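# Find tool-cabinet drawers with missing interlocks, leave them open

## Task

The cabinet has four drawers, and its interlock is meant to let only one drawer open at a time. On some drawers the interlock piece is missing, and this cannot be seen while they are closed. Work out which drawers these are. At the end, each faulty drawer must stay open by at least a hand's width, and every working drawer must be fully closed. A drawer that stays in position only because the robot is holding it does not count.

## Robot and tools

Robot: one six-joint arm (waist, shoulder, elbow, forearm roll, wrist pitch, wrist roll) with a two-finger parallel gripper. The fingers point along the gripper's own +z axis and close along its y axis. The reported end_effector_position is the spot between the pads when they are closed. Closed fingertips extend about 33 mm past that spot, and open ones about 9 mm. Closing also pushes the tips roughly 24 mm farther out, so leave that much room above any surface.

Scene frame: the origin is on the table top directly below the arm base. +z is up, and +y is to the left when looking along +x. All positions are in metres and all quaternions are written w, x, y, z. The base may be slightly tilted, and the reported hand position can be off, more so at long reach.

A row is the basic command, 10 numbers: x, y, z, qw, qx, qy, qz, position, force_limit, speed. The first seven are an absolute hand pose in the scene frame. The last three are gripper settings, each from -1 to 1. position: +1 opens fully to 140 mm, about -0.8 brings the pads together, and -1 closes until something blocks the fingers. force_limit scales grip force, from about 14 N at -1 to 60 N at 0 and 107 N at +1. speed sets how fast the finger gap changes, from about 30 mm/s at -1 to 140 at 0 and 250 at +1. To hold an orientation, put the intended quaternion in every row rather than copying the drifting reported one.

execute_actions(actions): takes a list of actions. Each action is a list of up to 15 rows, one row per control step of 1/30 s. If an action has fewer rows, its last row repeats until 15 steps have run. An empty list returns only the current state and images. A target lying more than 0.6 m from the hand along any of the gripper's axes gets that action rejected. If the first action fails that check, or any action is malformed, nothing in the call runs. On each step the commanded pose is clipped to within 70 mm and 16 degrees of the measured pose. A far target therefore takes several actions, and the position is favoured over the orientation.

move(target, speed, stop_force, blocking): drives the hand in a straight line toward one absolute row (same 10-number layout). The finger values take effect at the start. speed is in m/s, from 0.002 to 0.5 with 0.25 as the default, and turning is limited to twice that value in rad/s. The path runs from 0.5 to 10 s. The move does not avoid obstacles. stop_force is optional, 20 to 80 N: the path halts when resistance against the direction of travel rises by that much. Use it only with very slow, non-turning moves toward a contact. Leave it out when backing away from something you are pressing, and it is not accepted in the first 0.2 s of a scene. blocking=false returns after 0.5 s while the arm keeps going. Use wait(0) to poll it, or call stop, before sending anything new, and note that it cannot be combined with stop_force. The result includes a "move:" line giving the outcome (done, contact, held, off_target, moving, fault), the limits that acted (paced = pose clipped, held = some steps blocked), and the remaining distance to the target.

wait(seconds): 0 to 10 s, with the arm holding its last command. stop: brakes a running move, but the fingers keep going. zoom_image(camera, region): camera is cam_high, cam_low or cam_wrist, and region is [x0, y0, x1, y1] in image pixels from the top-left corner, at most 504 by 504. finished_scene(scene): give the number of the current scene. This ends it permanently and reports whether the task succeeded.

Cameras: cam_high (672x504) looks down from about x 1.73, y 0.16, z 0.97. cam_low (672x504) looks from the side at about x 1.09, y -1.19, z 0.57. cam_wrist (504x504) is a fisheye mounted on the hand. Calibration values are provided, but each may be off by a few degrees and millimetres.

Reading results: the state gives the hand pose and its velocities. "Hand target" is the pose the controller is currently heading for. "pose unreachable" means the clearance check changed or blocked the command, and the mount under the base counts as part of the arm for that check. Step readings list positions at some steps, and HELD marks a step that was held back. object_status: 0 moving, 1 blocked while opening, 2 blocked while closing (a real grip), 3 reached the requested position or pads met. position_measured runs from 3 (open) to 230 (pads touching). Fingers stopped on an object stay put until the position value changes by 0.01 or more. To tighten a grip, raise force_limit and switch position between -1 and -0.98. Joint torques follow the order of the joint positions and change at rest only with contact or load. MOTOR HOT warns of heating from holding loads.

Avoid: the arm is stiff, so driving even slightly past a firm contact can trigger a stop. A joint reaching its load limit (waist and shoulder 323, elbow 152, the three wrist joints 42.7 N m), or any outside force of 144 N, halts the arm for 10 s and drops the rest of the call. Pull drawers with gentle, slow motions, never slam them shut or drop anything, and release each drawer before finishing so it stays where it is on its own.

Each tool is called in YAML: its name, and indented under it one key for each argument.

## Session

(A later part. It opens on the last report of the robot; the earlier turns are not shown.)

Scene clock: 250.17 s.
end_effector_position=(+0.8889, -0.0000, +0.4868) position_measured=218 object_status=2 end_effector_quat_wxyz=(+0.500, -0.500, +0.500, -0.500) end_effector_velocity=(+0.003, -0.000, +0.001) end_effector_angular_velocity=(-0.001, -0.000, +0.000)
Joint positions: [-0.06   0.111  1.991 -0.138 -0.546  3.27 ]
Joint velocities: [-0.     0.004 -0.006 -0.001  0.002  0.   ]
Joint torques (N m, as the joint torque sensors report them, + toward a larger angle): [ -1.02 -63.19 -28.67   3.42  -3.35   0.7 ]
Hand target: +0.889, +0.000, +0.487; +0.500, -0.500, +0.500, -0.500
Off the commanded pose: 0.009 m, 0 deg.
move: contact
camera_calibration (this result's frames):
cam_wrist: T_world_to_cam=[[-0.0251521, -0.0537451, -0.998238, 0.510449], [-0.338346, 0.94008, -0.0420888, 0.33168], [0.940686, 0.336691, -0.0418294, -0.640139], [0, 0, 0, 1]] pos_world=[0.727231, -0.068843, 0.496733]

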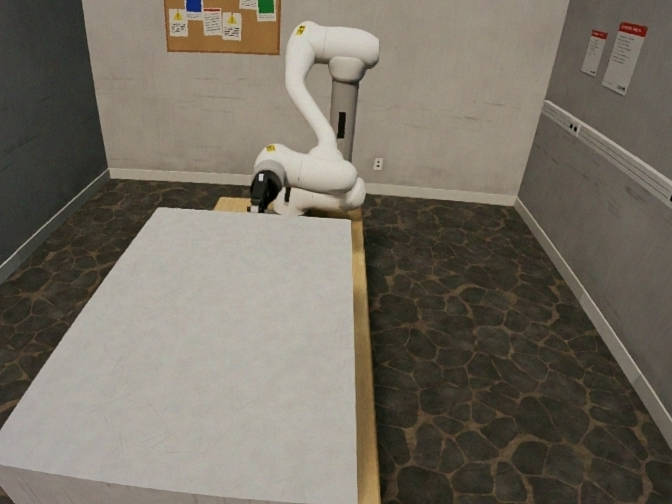

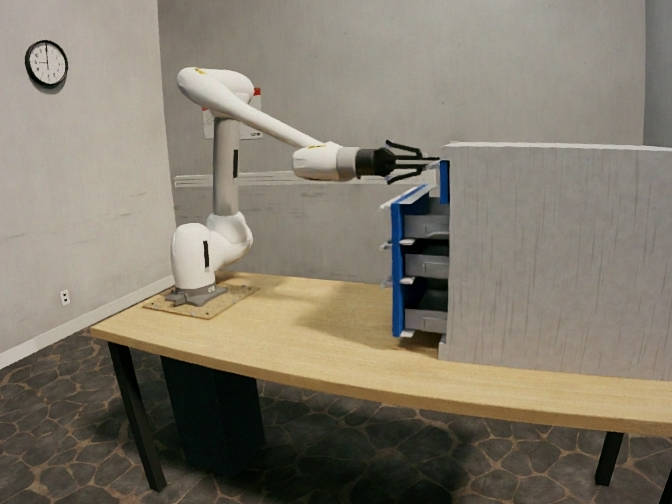

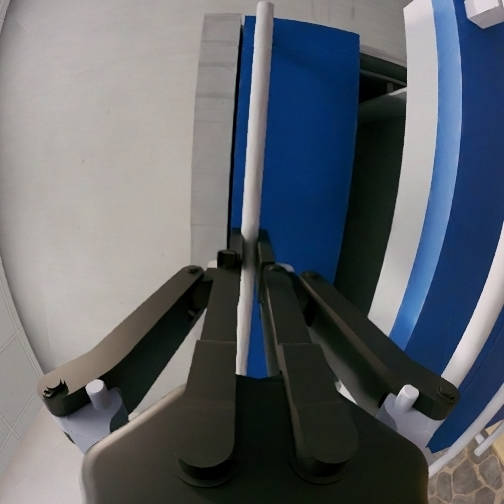

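zoom_image:
  camera: "cam_low"
  region: [370, 180, 470, 350]

move:
  target: [0.8952, 0.0, 0.4867, -0.5, 0.5, -0.5, 0.5, -1, 0.3, -0.5]
  speed: 0.01

move:
  target: [0.895, 0.0, 0.4867, -0.5, 0.5, -0.5, 0.5, -0.35, 0.3, -0.5]
  speed: 0.02

move:
  target: [0.73, 0.0, 0.4867, -0.5, 0.5, -0.5, 0.5, -0.35, 0.3, -0.5]
  speed: 0.15

move:
  target: [0.73, 0.0, 0.3865, -0.5, 0.5, -0.5, 0.5, -0.35, 0.3, -0.5]
  speed: 0.12

move:
  target: [0.775, 0.0, 0.3865, -0.5, 0.5, -0.5, 0.5, -0.35, 0.3, -0.5]
  speed: 0.06

move:
  target: [0.775, 0.0, 0.3865, -0.5, 0.5, -0.5, 0.5, -1, 0.3, -0.5]
  speed: 0.02

move:
  target: [0.892, 0.0, 0.3867, -0.5, 0.5, -0.5, 0.5, -1, 0.3, -0.5]
  speed: 0.05
  stop_force: 45

move:
  target: [0.905, 0.0, 0.3867, -0.5, 0.5, -0.5, 0.5, -1, 0.3, -0.5]
  speed: 0.006
  stop_force: 25

Region (370, 180, 470, 350) of cam_low's 672x504 image, scaled by 2.965, with more detail than that image has; it fills the left 296 columns of this view, and the rest is white.

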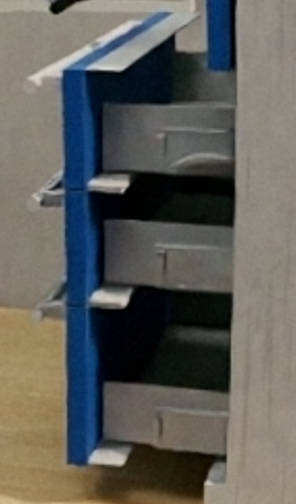

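Scene clock: 264.47 s.
end_effector_position=(+0.8951, -0.0000, +0.4867) position_measured=218 object_status=2 end_effector_quat_wxyz=(+0.500, -0.500, +0.500, -0.500) end_effector_velocity=(+0.000, -0.000, -0.001) end_effector_angular_velocity=(+0.000, +0.000, -0.000)
Joint positions: [-0.059  0.121  1.98  -0.136 -0.544  3.269]
Joint velocities: [ 0.     0.001 -0.     0.    -0.001 -0.   ]
Joint torques (N m, as the joint torque sensors report them, + toward a larger angle): [  1.67 -44.77 -38.45   3.12  -2.22   0.34]
Hand target: +0.895, -0.000, +0.487; +0.500, -0.500, +0.500, -0.500
Off the commanded pose: 0.000 m, 0 deg.
move: done
camera_calibration (this result's frames):
cam_wrist: T_world_to_cam=[[-0.0253092, -0.0537303, -0.998235, 0.510671], [-0.338351, 0.940081, -0.0420216, 0.333714], [0.940679, 0.336691, -0.0419724, -0.64589], [0, 0, 0, 1]] pos_world=[0.733413, -0.0688152, 0.496683]

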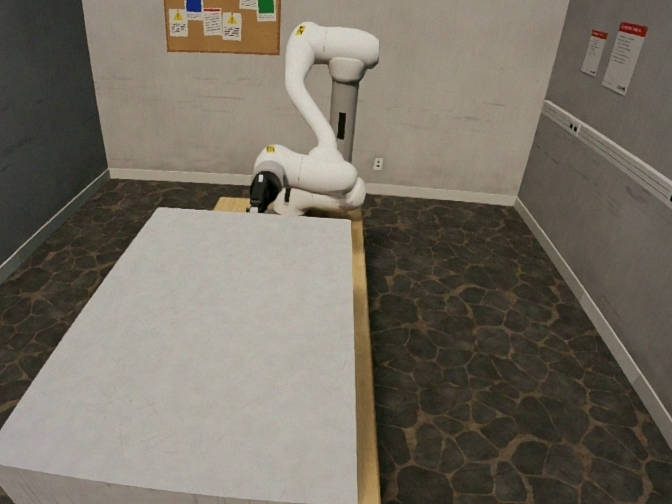

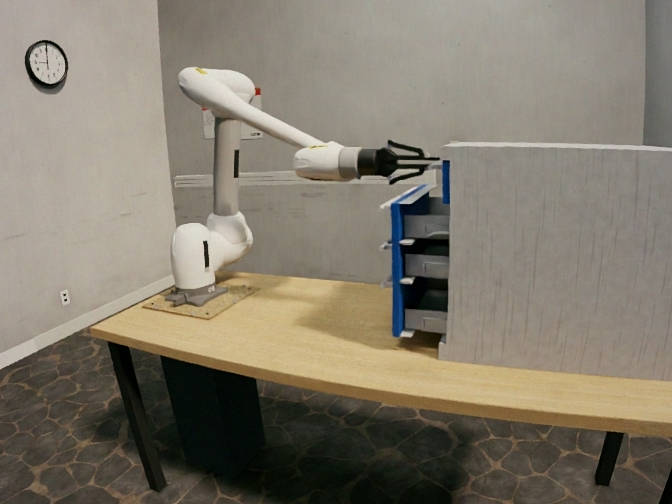

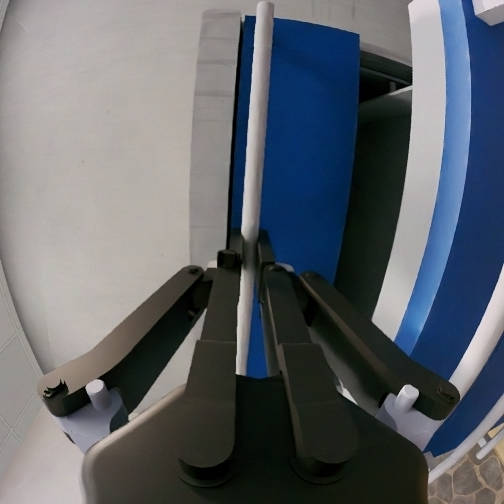

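Scene clock: 265.17 s.
end_effector_position=(+0.8950, +0.0000, +0.4866) position_measured=173 object_status=3 end_effector_quat_wxyz=(+0.500, -0.500, +0.500, -0.500) end_effector_velocity=(-0.000, +0.000, +0.000) end_effector_angular_velocity=(-0.000, -0.000, +0.000)
Joint positions: [-0.059  0.121  1.981 -0.136 -0.544  3.269]
Joint velocities: [-0.    -0.001  0.    -0.    -0.     0.   ]
Joint torques (N m, as the joint torque sensors report them, + toward a larger angle): [ -1.78 -52.21 -36.14   3.58  -3.37   0.36]
Hand target: +0.895, +0.000, +0.487; +0.500, -0.500, +0.500, -0.500
Off the commanded pose: 0.000 m, 0 deg.
move: done
camera_calibration (this result's frames):
cam_wrist: T_world_to_cam=[[-0.0254584, -0.05371, -0.998232, 0.510656], [-0.338372, 0.940077, -0.0419513, 0.333654], [0.940668, 0.336706, -0.0421068, -0.645767], [0, 0, 0, 1]] pos_world=[0.733352, -0.0688001, 0.49656]

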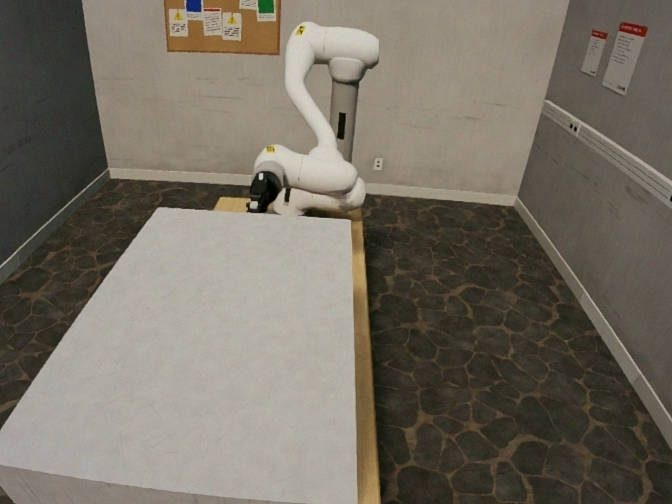

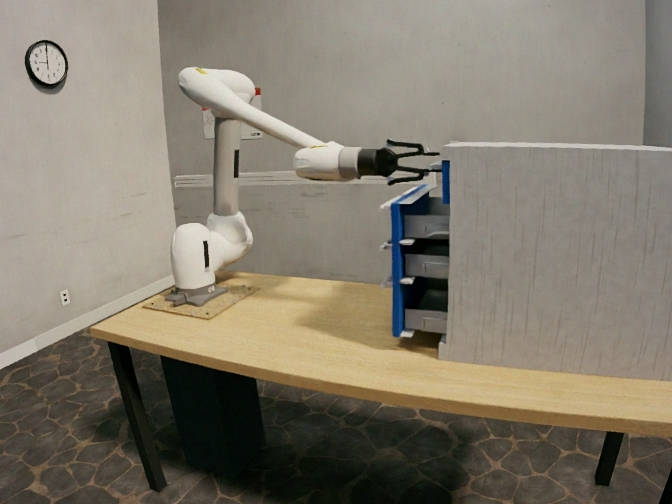

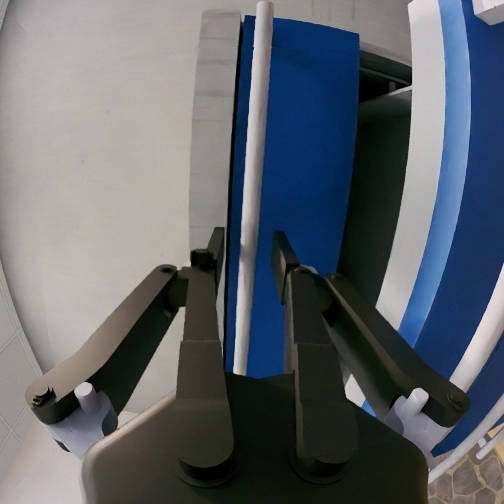

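Scene clock: 266.70 s.
end_effector_position=(+0.7301, +0.0001, +0.4864) position_measured=173 object_status=3 end_effector_quat_wxyz=(+0.500, -0.500, +0.500, -0.500) end_effector_velocity=(-0.001, +0.000, -0.002) end_effector_angular_velocity=(-0.000, +0.003, +0.000)
Joint positions: [-0.089 -0.147  2.248 -0.193 -0.548  3.318]
Joint velocities: [-0.001 -0.002  0.003 -0.002  0.002  0.002]
Joint torques (N m, as the joint torque sensors report them, + toward a larger angle): [ -1.91 -25.16 -35.96   3.75  -3.39   0.48]
Hand target: +0.730, +0.000, +0.486; +0.500, -0.500, +0.500, -0.500
Off the commanded pose: 0.000 m, 0 deg.
move: done
camera_calibration (this result's frames):
cam_wrist: T_world_to_cam=[[-0.0253724, -0.0537736, -0.998231, 0.506235], [-0.338359, 0.940077, -0.0420408, 0.277816], [0.940675, 0.336694, -0.0420468, -0.490651], [0, 0, 0, 1]] pos_world=[0.568389, -0.0687473, 0.496389]

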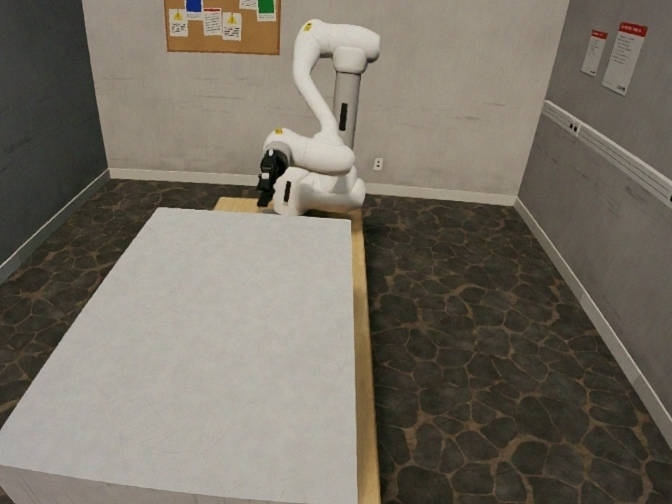

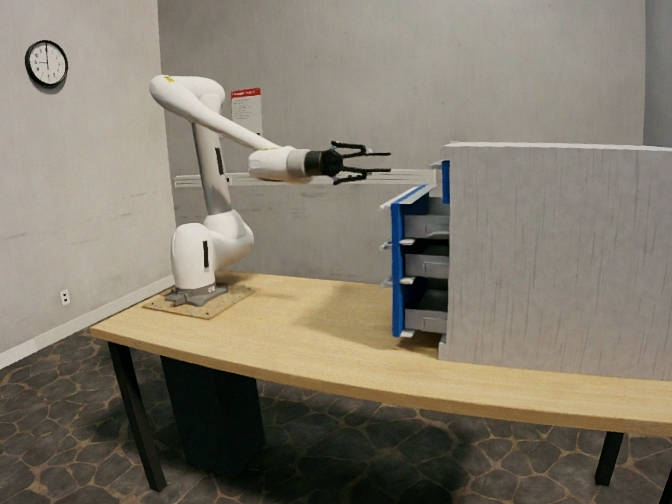

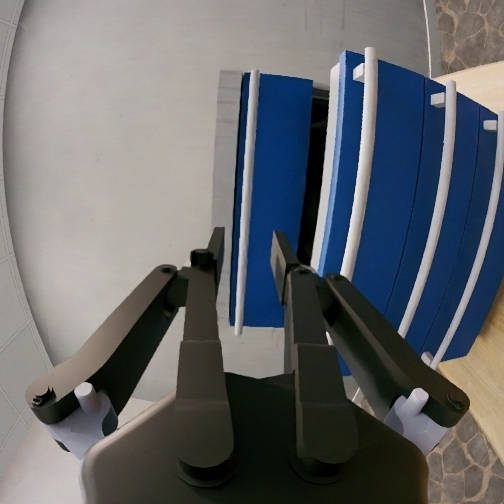

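Scene clock: 267.93 s.
end_effector_position=(+0.7301, -0.0000, +0.3866) position_measured=173 object_status=3 end_effector_quat_wxyz=(+0.500, -0.500, +0.500, -0.500) end_effector_velocity=(+0.000, +0.000, -0.002) end_effector_angular_velocity=(-0.000, +0.000, +0.000)
Joint positions: [-0.086 -0.015  2.355 -0.138 -0.784  3.251]
Joint velocities: [ 0.     0.002  0.001  0.    -0.003 -0.001]
Joint torques (N m, as the joint torque sensors report them, + toward a larger angle): [ -1.19 -32.31 -29.53   2.91  -3.26   0.63]
Hand target: +0.730, -0.000, +0.386; +0.500, -0.500, +0.500, -0.500
Off the commanded pose: 0.000 m, 0 deg.
move: done
camera_calibration (this result's frames):
cam_wrist: T_world_to_cam=[[-0.0253155, -0.0537047, -0.998236, 0.406557], [-0.338358, 0.94008, -0.0419951, 0.273699], [0.940677, 0.336698, -0.04197, -0.494903], [0, 0, 0, 1]] pos_world=[0.568444, -0.0688316, 0.396563]

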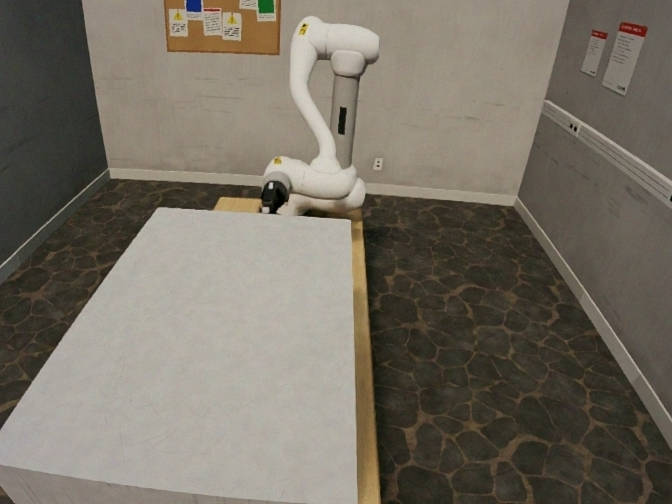

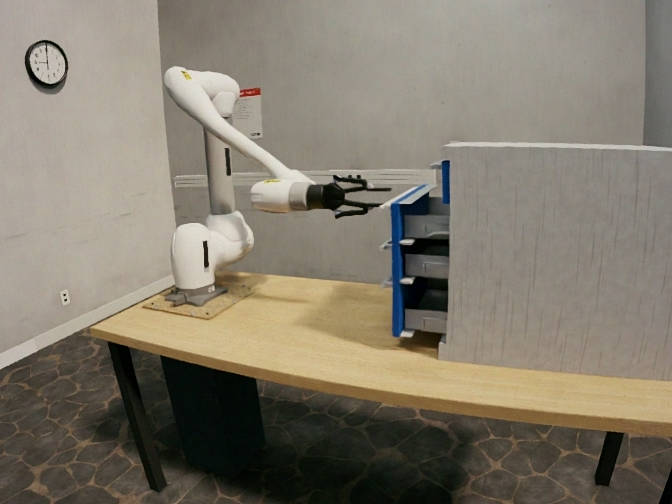

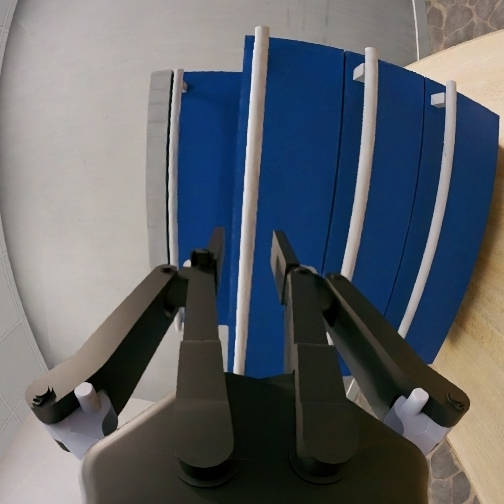

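Scene clock: 269.03 s.
end_effector_position=(+0.7749, -0.0000, +0.3866) position_measured=173 object_status=3 end_effector_quat_wxyz=(+0.500, -0.500, +0.500, -0.500) end_effector_velocity=(+0.001, +0.000, -0.001) end_effector_angular_velocity=(-0.000, +0.002, +0.000)
Joint positions: [-0.076  0.056  2.281 -0.124 -0.78   3.241]
Joint velocities: [ 0.     0.002 -0.001 -0.     0.001  0.   ]
Joint torques (N m, as the joint torque sensors report them, + toward a larger angle): [ -1.93 -43.53 -31.13   2.98  -3.07   0.28]
Hand target: +0.775, -0.000, +0.387; +0.500, -0.500, +0.500, -0.500
Off the commanded pose: 0.000 m, 0 deg.
move: done
camera_calibration (this result's frames):
cam_wrist: T_world_to_cam=[[-0.0253187, -0.0537194, -0.998235, 0.407657], [-0.338356, 0.94008, -0.042008, 0.288847], [0.940677, 0.336696, -0.041978, -0.537022], [0, 0, 0, 1]] pos_world=[0.613219, -0.0688272, 0.396528]

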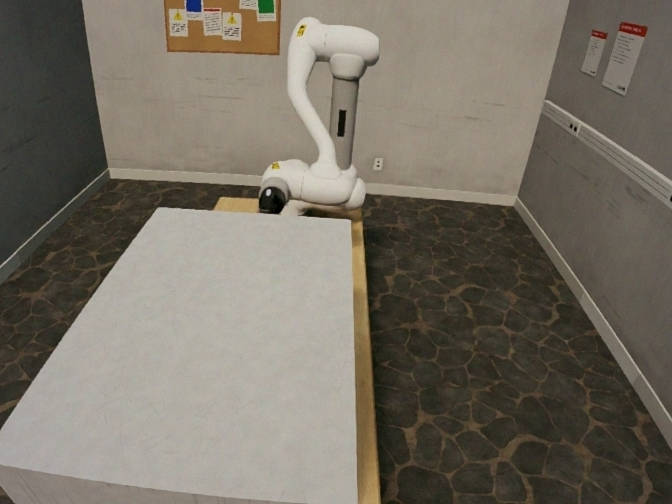

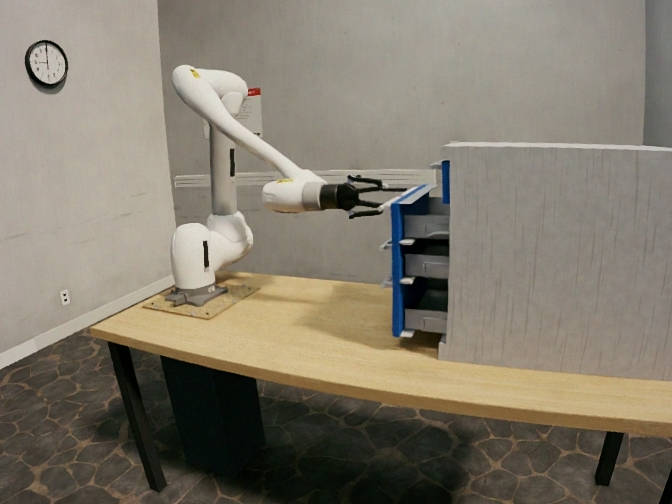

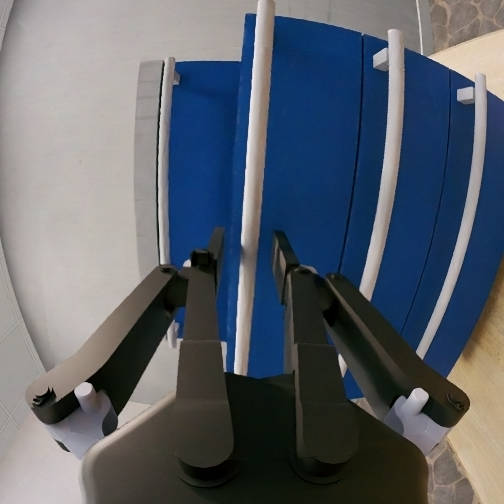

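Scene clock: 269.73 s.
end_effector_position=(+0.7750, -0.0000, +0.3865) position_measured=218 object_status=2 end_effector_quat_wxyz=(+0.500, -0.500, +0.500, -0.500) end_effector_velocity=(-0.000, -0.000, -0.000) end_effector_angular_velocity=(+0.000, +0.000, -0.001)
Joint positions: [-0.076  0.056  2.281 -0.124 -0.78   3.241]
Joint velocities: [ 0.     0.     0.     0.001  0.    -0.   ]
Joint torques (N m, as the joint torque sensors report them, + toward a larger angle): [  0.26 -43.18 -35.34   3.07  -4.82   0.41]
Hand target: +0.775, -0.000, +0.387; +0.500, -0.500, +0.500, -0.500
Off the commanded pose: 0.000 m, 0 deg.
move: done
camera_calibration (this result's frames):
cam_wrist: T_world_to_cam=[[-0.0253603, -0.0537293, -0.998233, 0.407597], [-0.338354, 0.940081, -0.0420034, 0.288852], [0.940677, 0.336691, -0.0420203, -0.537082], [0, 0, 0, 1]] pos_world=[0.613292, -0.0688134, 0.396441]

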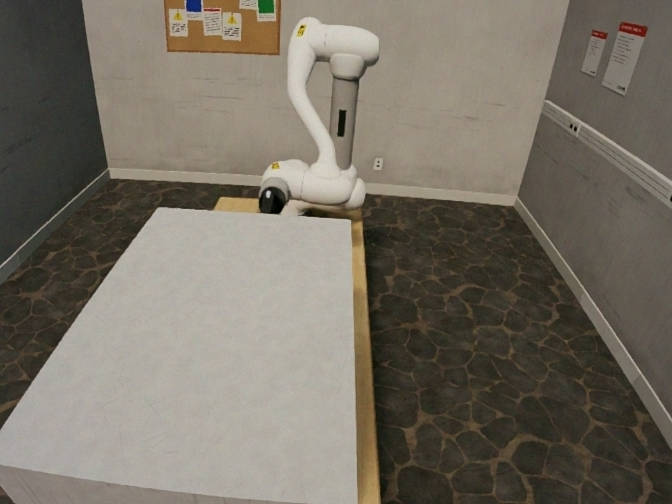

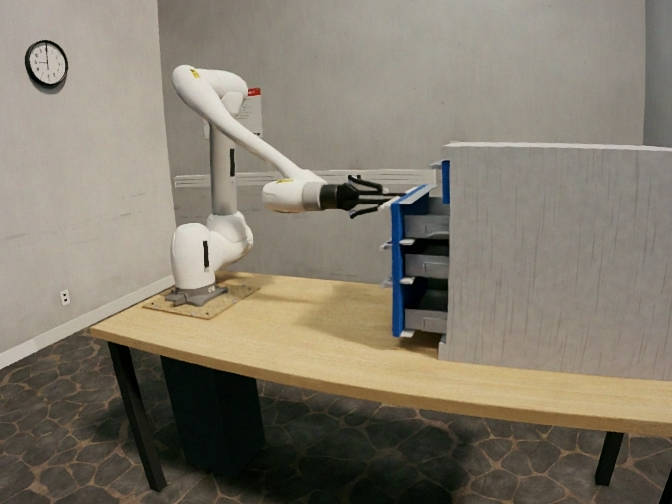

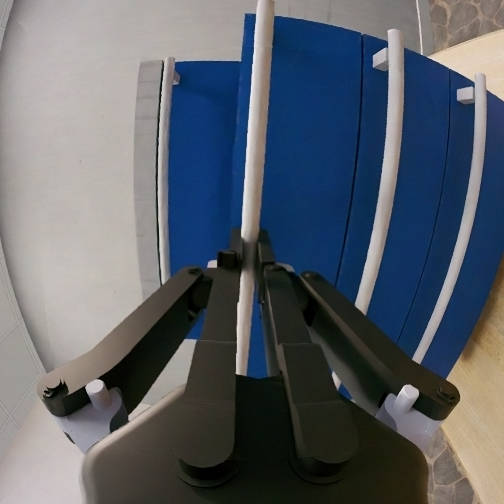

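Scene clock: 272.40 s.
end_effector_position=(+0.8919, -0.0000, +0.3869) position_measured=218 object_status=2 end_effector_quat_wxyz=(+0.500, -0.500, +0.500, -0.500) end_effector_velocity=(+0.001, -0.000, +0.000) end_effector_angular_velocity=(-0.000, -0.000, -0.000)
Joint positions: [-0.058  0.223  2.075 -0.102 -0.74   3.228]
Joint velocities: [ 0.     0.001 -0.002  0.     0.001 -0.   ]
Joint torques (N m, as the joint torque sensors report them, + toward a larger angle): [ -1.51 -60.47 -36.89   3.45  -4.31   0.44]
Hand target: +0.892, -0.000, +0.387; +0.500, -0.500, +0.500, -0.500
Off the commanded pose: 0.000 m, 0 deg.
move: done
camera_calibration (this result's frames):
cam_wrist: T_world_to_cam=[[-0.0253339, -0.0537115, -0.998235, 0.410931], [-0.338352, 0.940082, -0.0419956, 0.328461], [0.940679, 0.33669, -0.0419893, -0.647063], [0, 0, 0, 1]] pos_world=[0.730224, -0.0688486, 0.39683]

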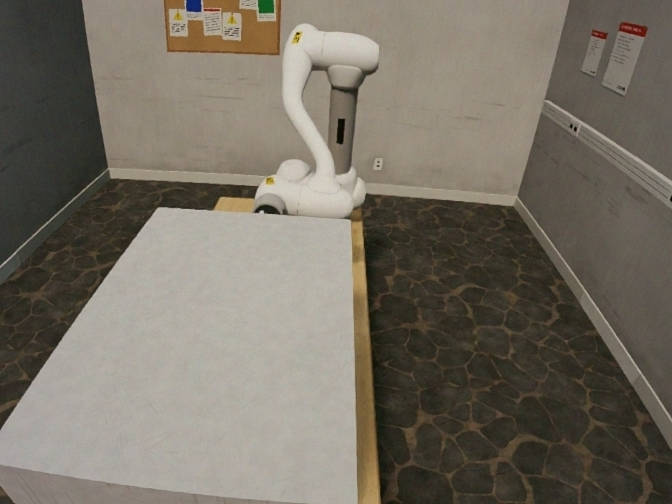

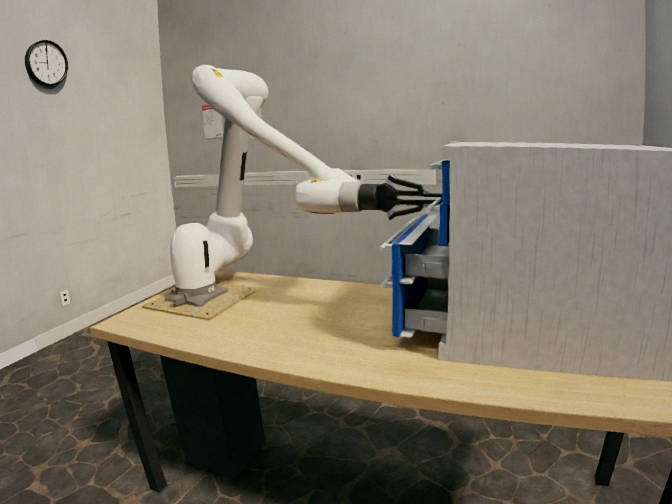

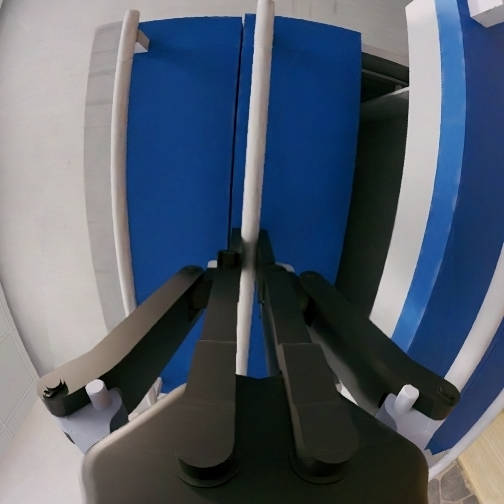

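Scene clock: 274.00 s.
end_effector_position=(+0.8995, +0.0000, +0.3867) position_measured=218 object_status=2 end_effector_quat_wxyz=(+0.500, -0.500, +0.500, -0.500) end_effector_velocity=(-0.002, +0.000, -0.000) end_effector_angular_velocity=(-0.000, +0.000, +0.000)
Joint positions: [-0.057  0.234  2.061 -0.101 -0.737  3.227]
Joint velocities: [ 0.    -0.002  0.004 -0.    -0.001 -0.   ]
Joint torques (N m, as the joint torque sensors report them, + toward a larger angle): [  0.45 -39.34 -46.57   2.44  -0.98   0.27]
Hand target: +0.899, -0.000, +0.387; +0.500, -0.500, +0.500, -0.500
Off the commanded pose: 0.006 m, 0 deg.
move: contact
camera_calibration (this result's frames):
cam_wrist: T_world_to_cam=[[-0.0253654, -0.0536955, -0.998235, 0.411025], [-0.338352, 0.940083, -0.0419699, 0.330958], [0.940678, 0.33669, -0.0420135, -0.654161], [0, 0, 0, 1]] pos_world=[0.737761, -0.0688087, 0.396706]

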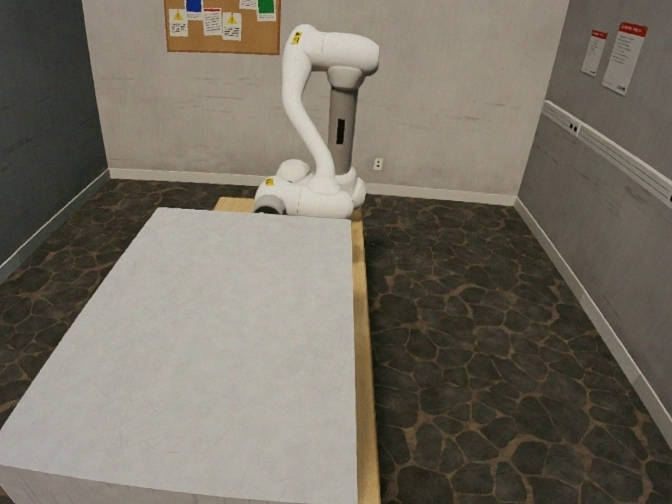

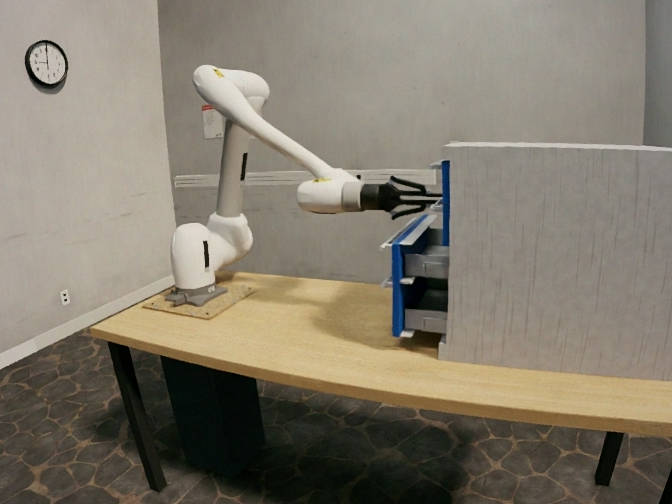

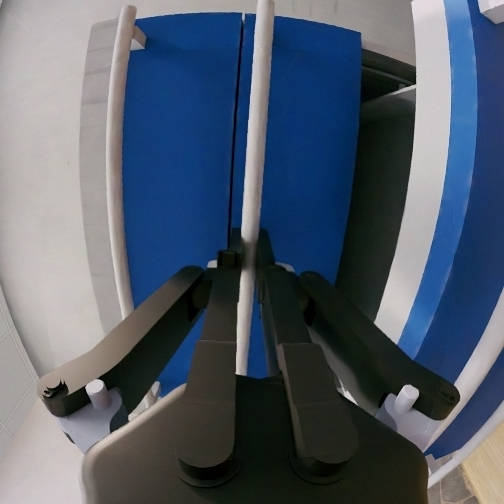

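move:
  target: [0.899, 0.0, 0.3867, -0.5, 0.5, -0.5, 0.5, -0.35, 0.3, -0.5]
  speed: 0.02

move:
  target: [0.84, 0.0, 0.39, -0.5, 0.5, -0.5, 0.5, -0.35, 0.3, -0.5]
  speed: 0.1

Scene clock: 278.07 s.
end_effector_position=(+0.8990, -0.0000, +0.3867) position_measured=173 object_status=3 end_effector_quat_wxyz=(+0.500, -0.500, +0.500, -0.500) end_effector_velocity=(+0.000, +0.000, +0.000) end_effector_angular_velocity=(-0.001, -0.001, +0.001)
Joint positions: [-0.057  0.233  2.062 -0.101 -0.737  3.227]
Joint velocities: [ 0.     0.    -0.    -0.001 -0.     0.   ]
Joint torques (N m, as the joint torque sensors report them, + toward a larger angle): [ -0.96 -59.76 -31.44   2.84  -3.31   0.22]
Hand target: +0.899, +0.000, +0.387; +0.500, -0.500, +0.500, -0.500
Off the commanded pose: 0.000 m, 0 deg.
move: done
camera_calibration (this result's frames):
cam_wrist: T_world_to_cam=[[-0.0253489, -0.0537017, -0.998235, 0.410936], [-0.338362, 0.940079, -0.0419808, 0.330826], [0.940674, 0.336701, -0.0420006, -0.653735], [0, 0, 0, 1]] pos_world=[0.737307, -0.0688217, 0.396642]

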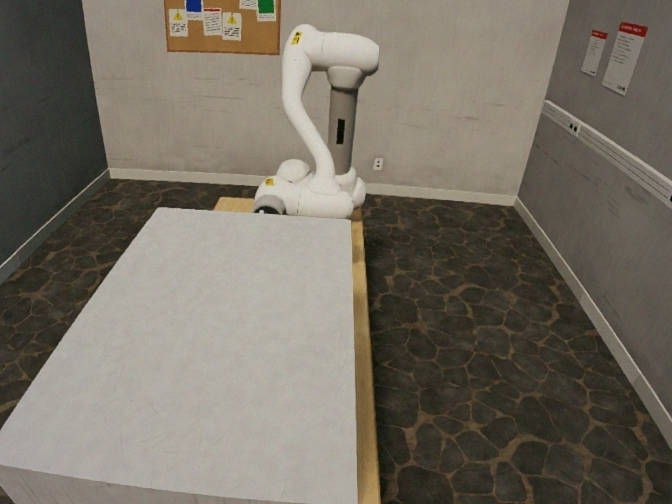

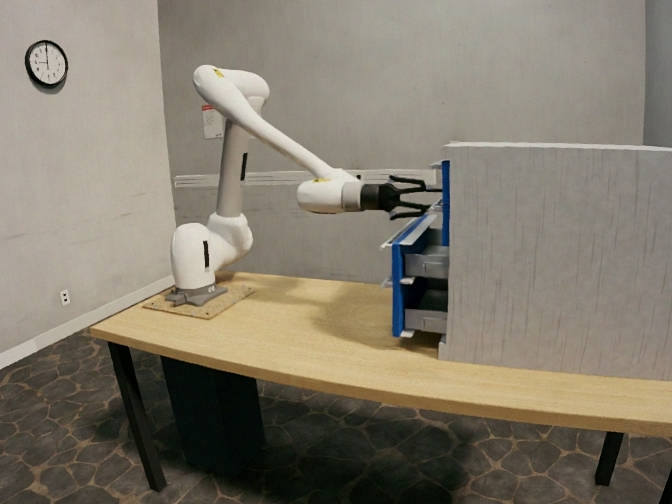

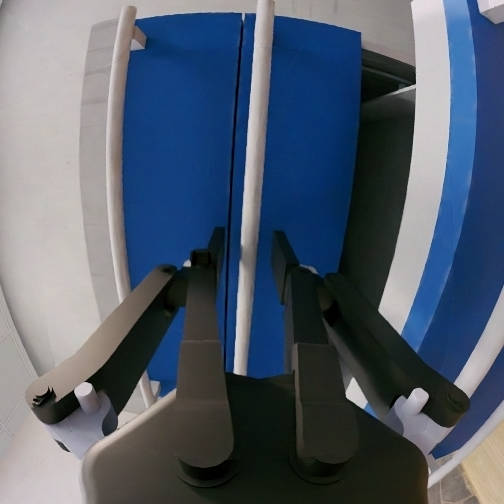

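Scene clock: 279.03 s.
end_effector_position=(+0.8401, +0.0000, +0.3899) position_measured=173 object_status=3 end_effector_quat_wxyz=(+0.500, -0.500, +0.500, -0.500) end_effector_velocity=(-0.001, -0.000, +0.000) end_effector_angular_velocity=(+0.002, -0.000, -0.001)
Joint positions: [-0.065  0.147  2.166 -0.111 -0.755  3.233]
Joint velocities: [-0.    -0.002  0.002  0.002  0.     0.   ]
Joint torques (N m, as the joint torque sensors report them, + toward a larger angle): [ -0.01 -54.22 -30.03   2.89  -3.12   0.46]
Hand target: +0.840, +0.000, +0.390; +0.500, -0.500, +0.500, -0.500
Off the commanded pose: 0.000 m, 0 deg.
move: done
camera_calibration (this result's frames):
cam_wrist: T_world_to_cam=[[-0.0253482, -0.0537391, -0.998233, 0.412644], [-0.338353, 0.940081, -0.0420166, 0.311006], [0.940678, 0.336691, -0.0420122, -0.598178], [0, 0, 0, 1]] pos_world=[0.678382, -0.0687948, 0.399851]

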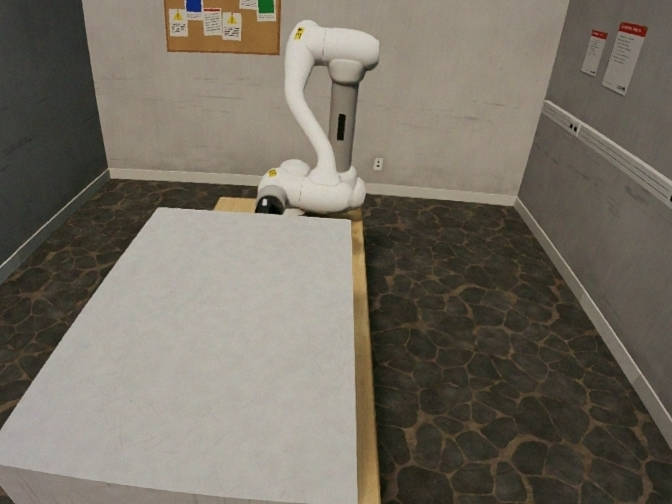

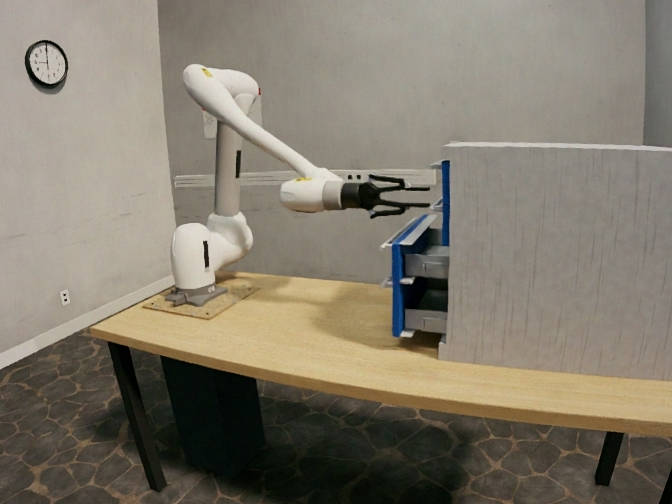

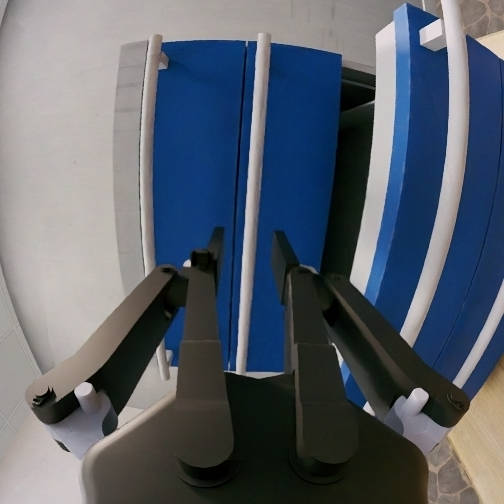

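finished_scene:
  scene: 1

The scene is finished: the task was done.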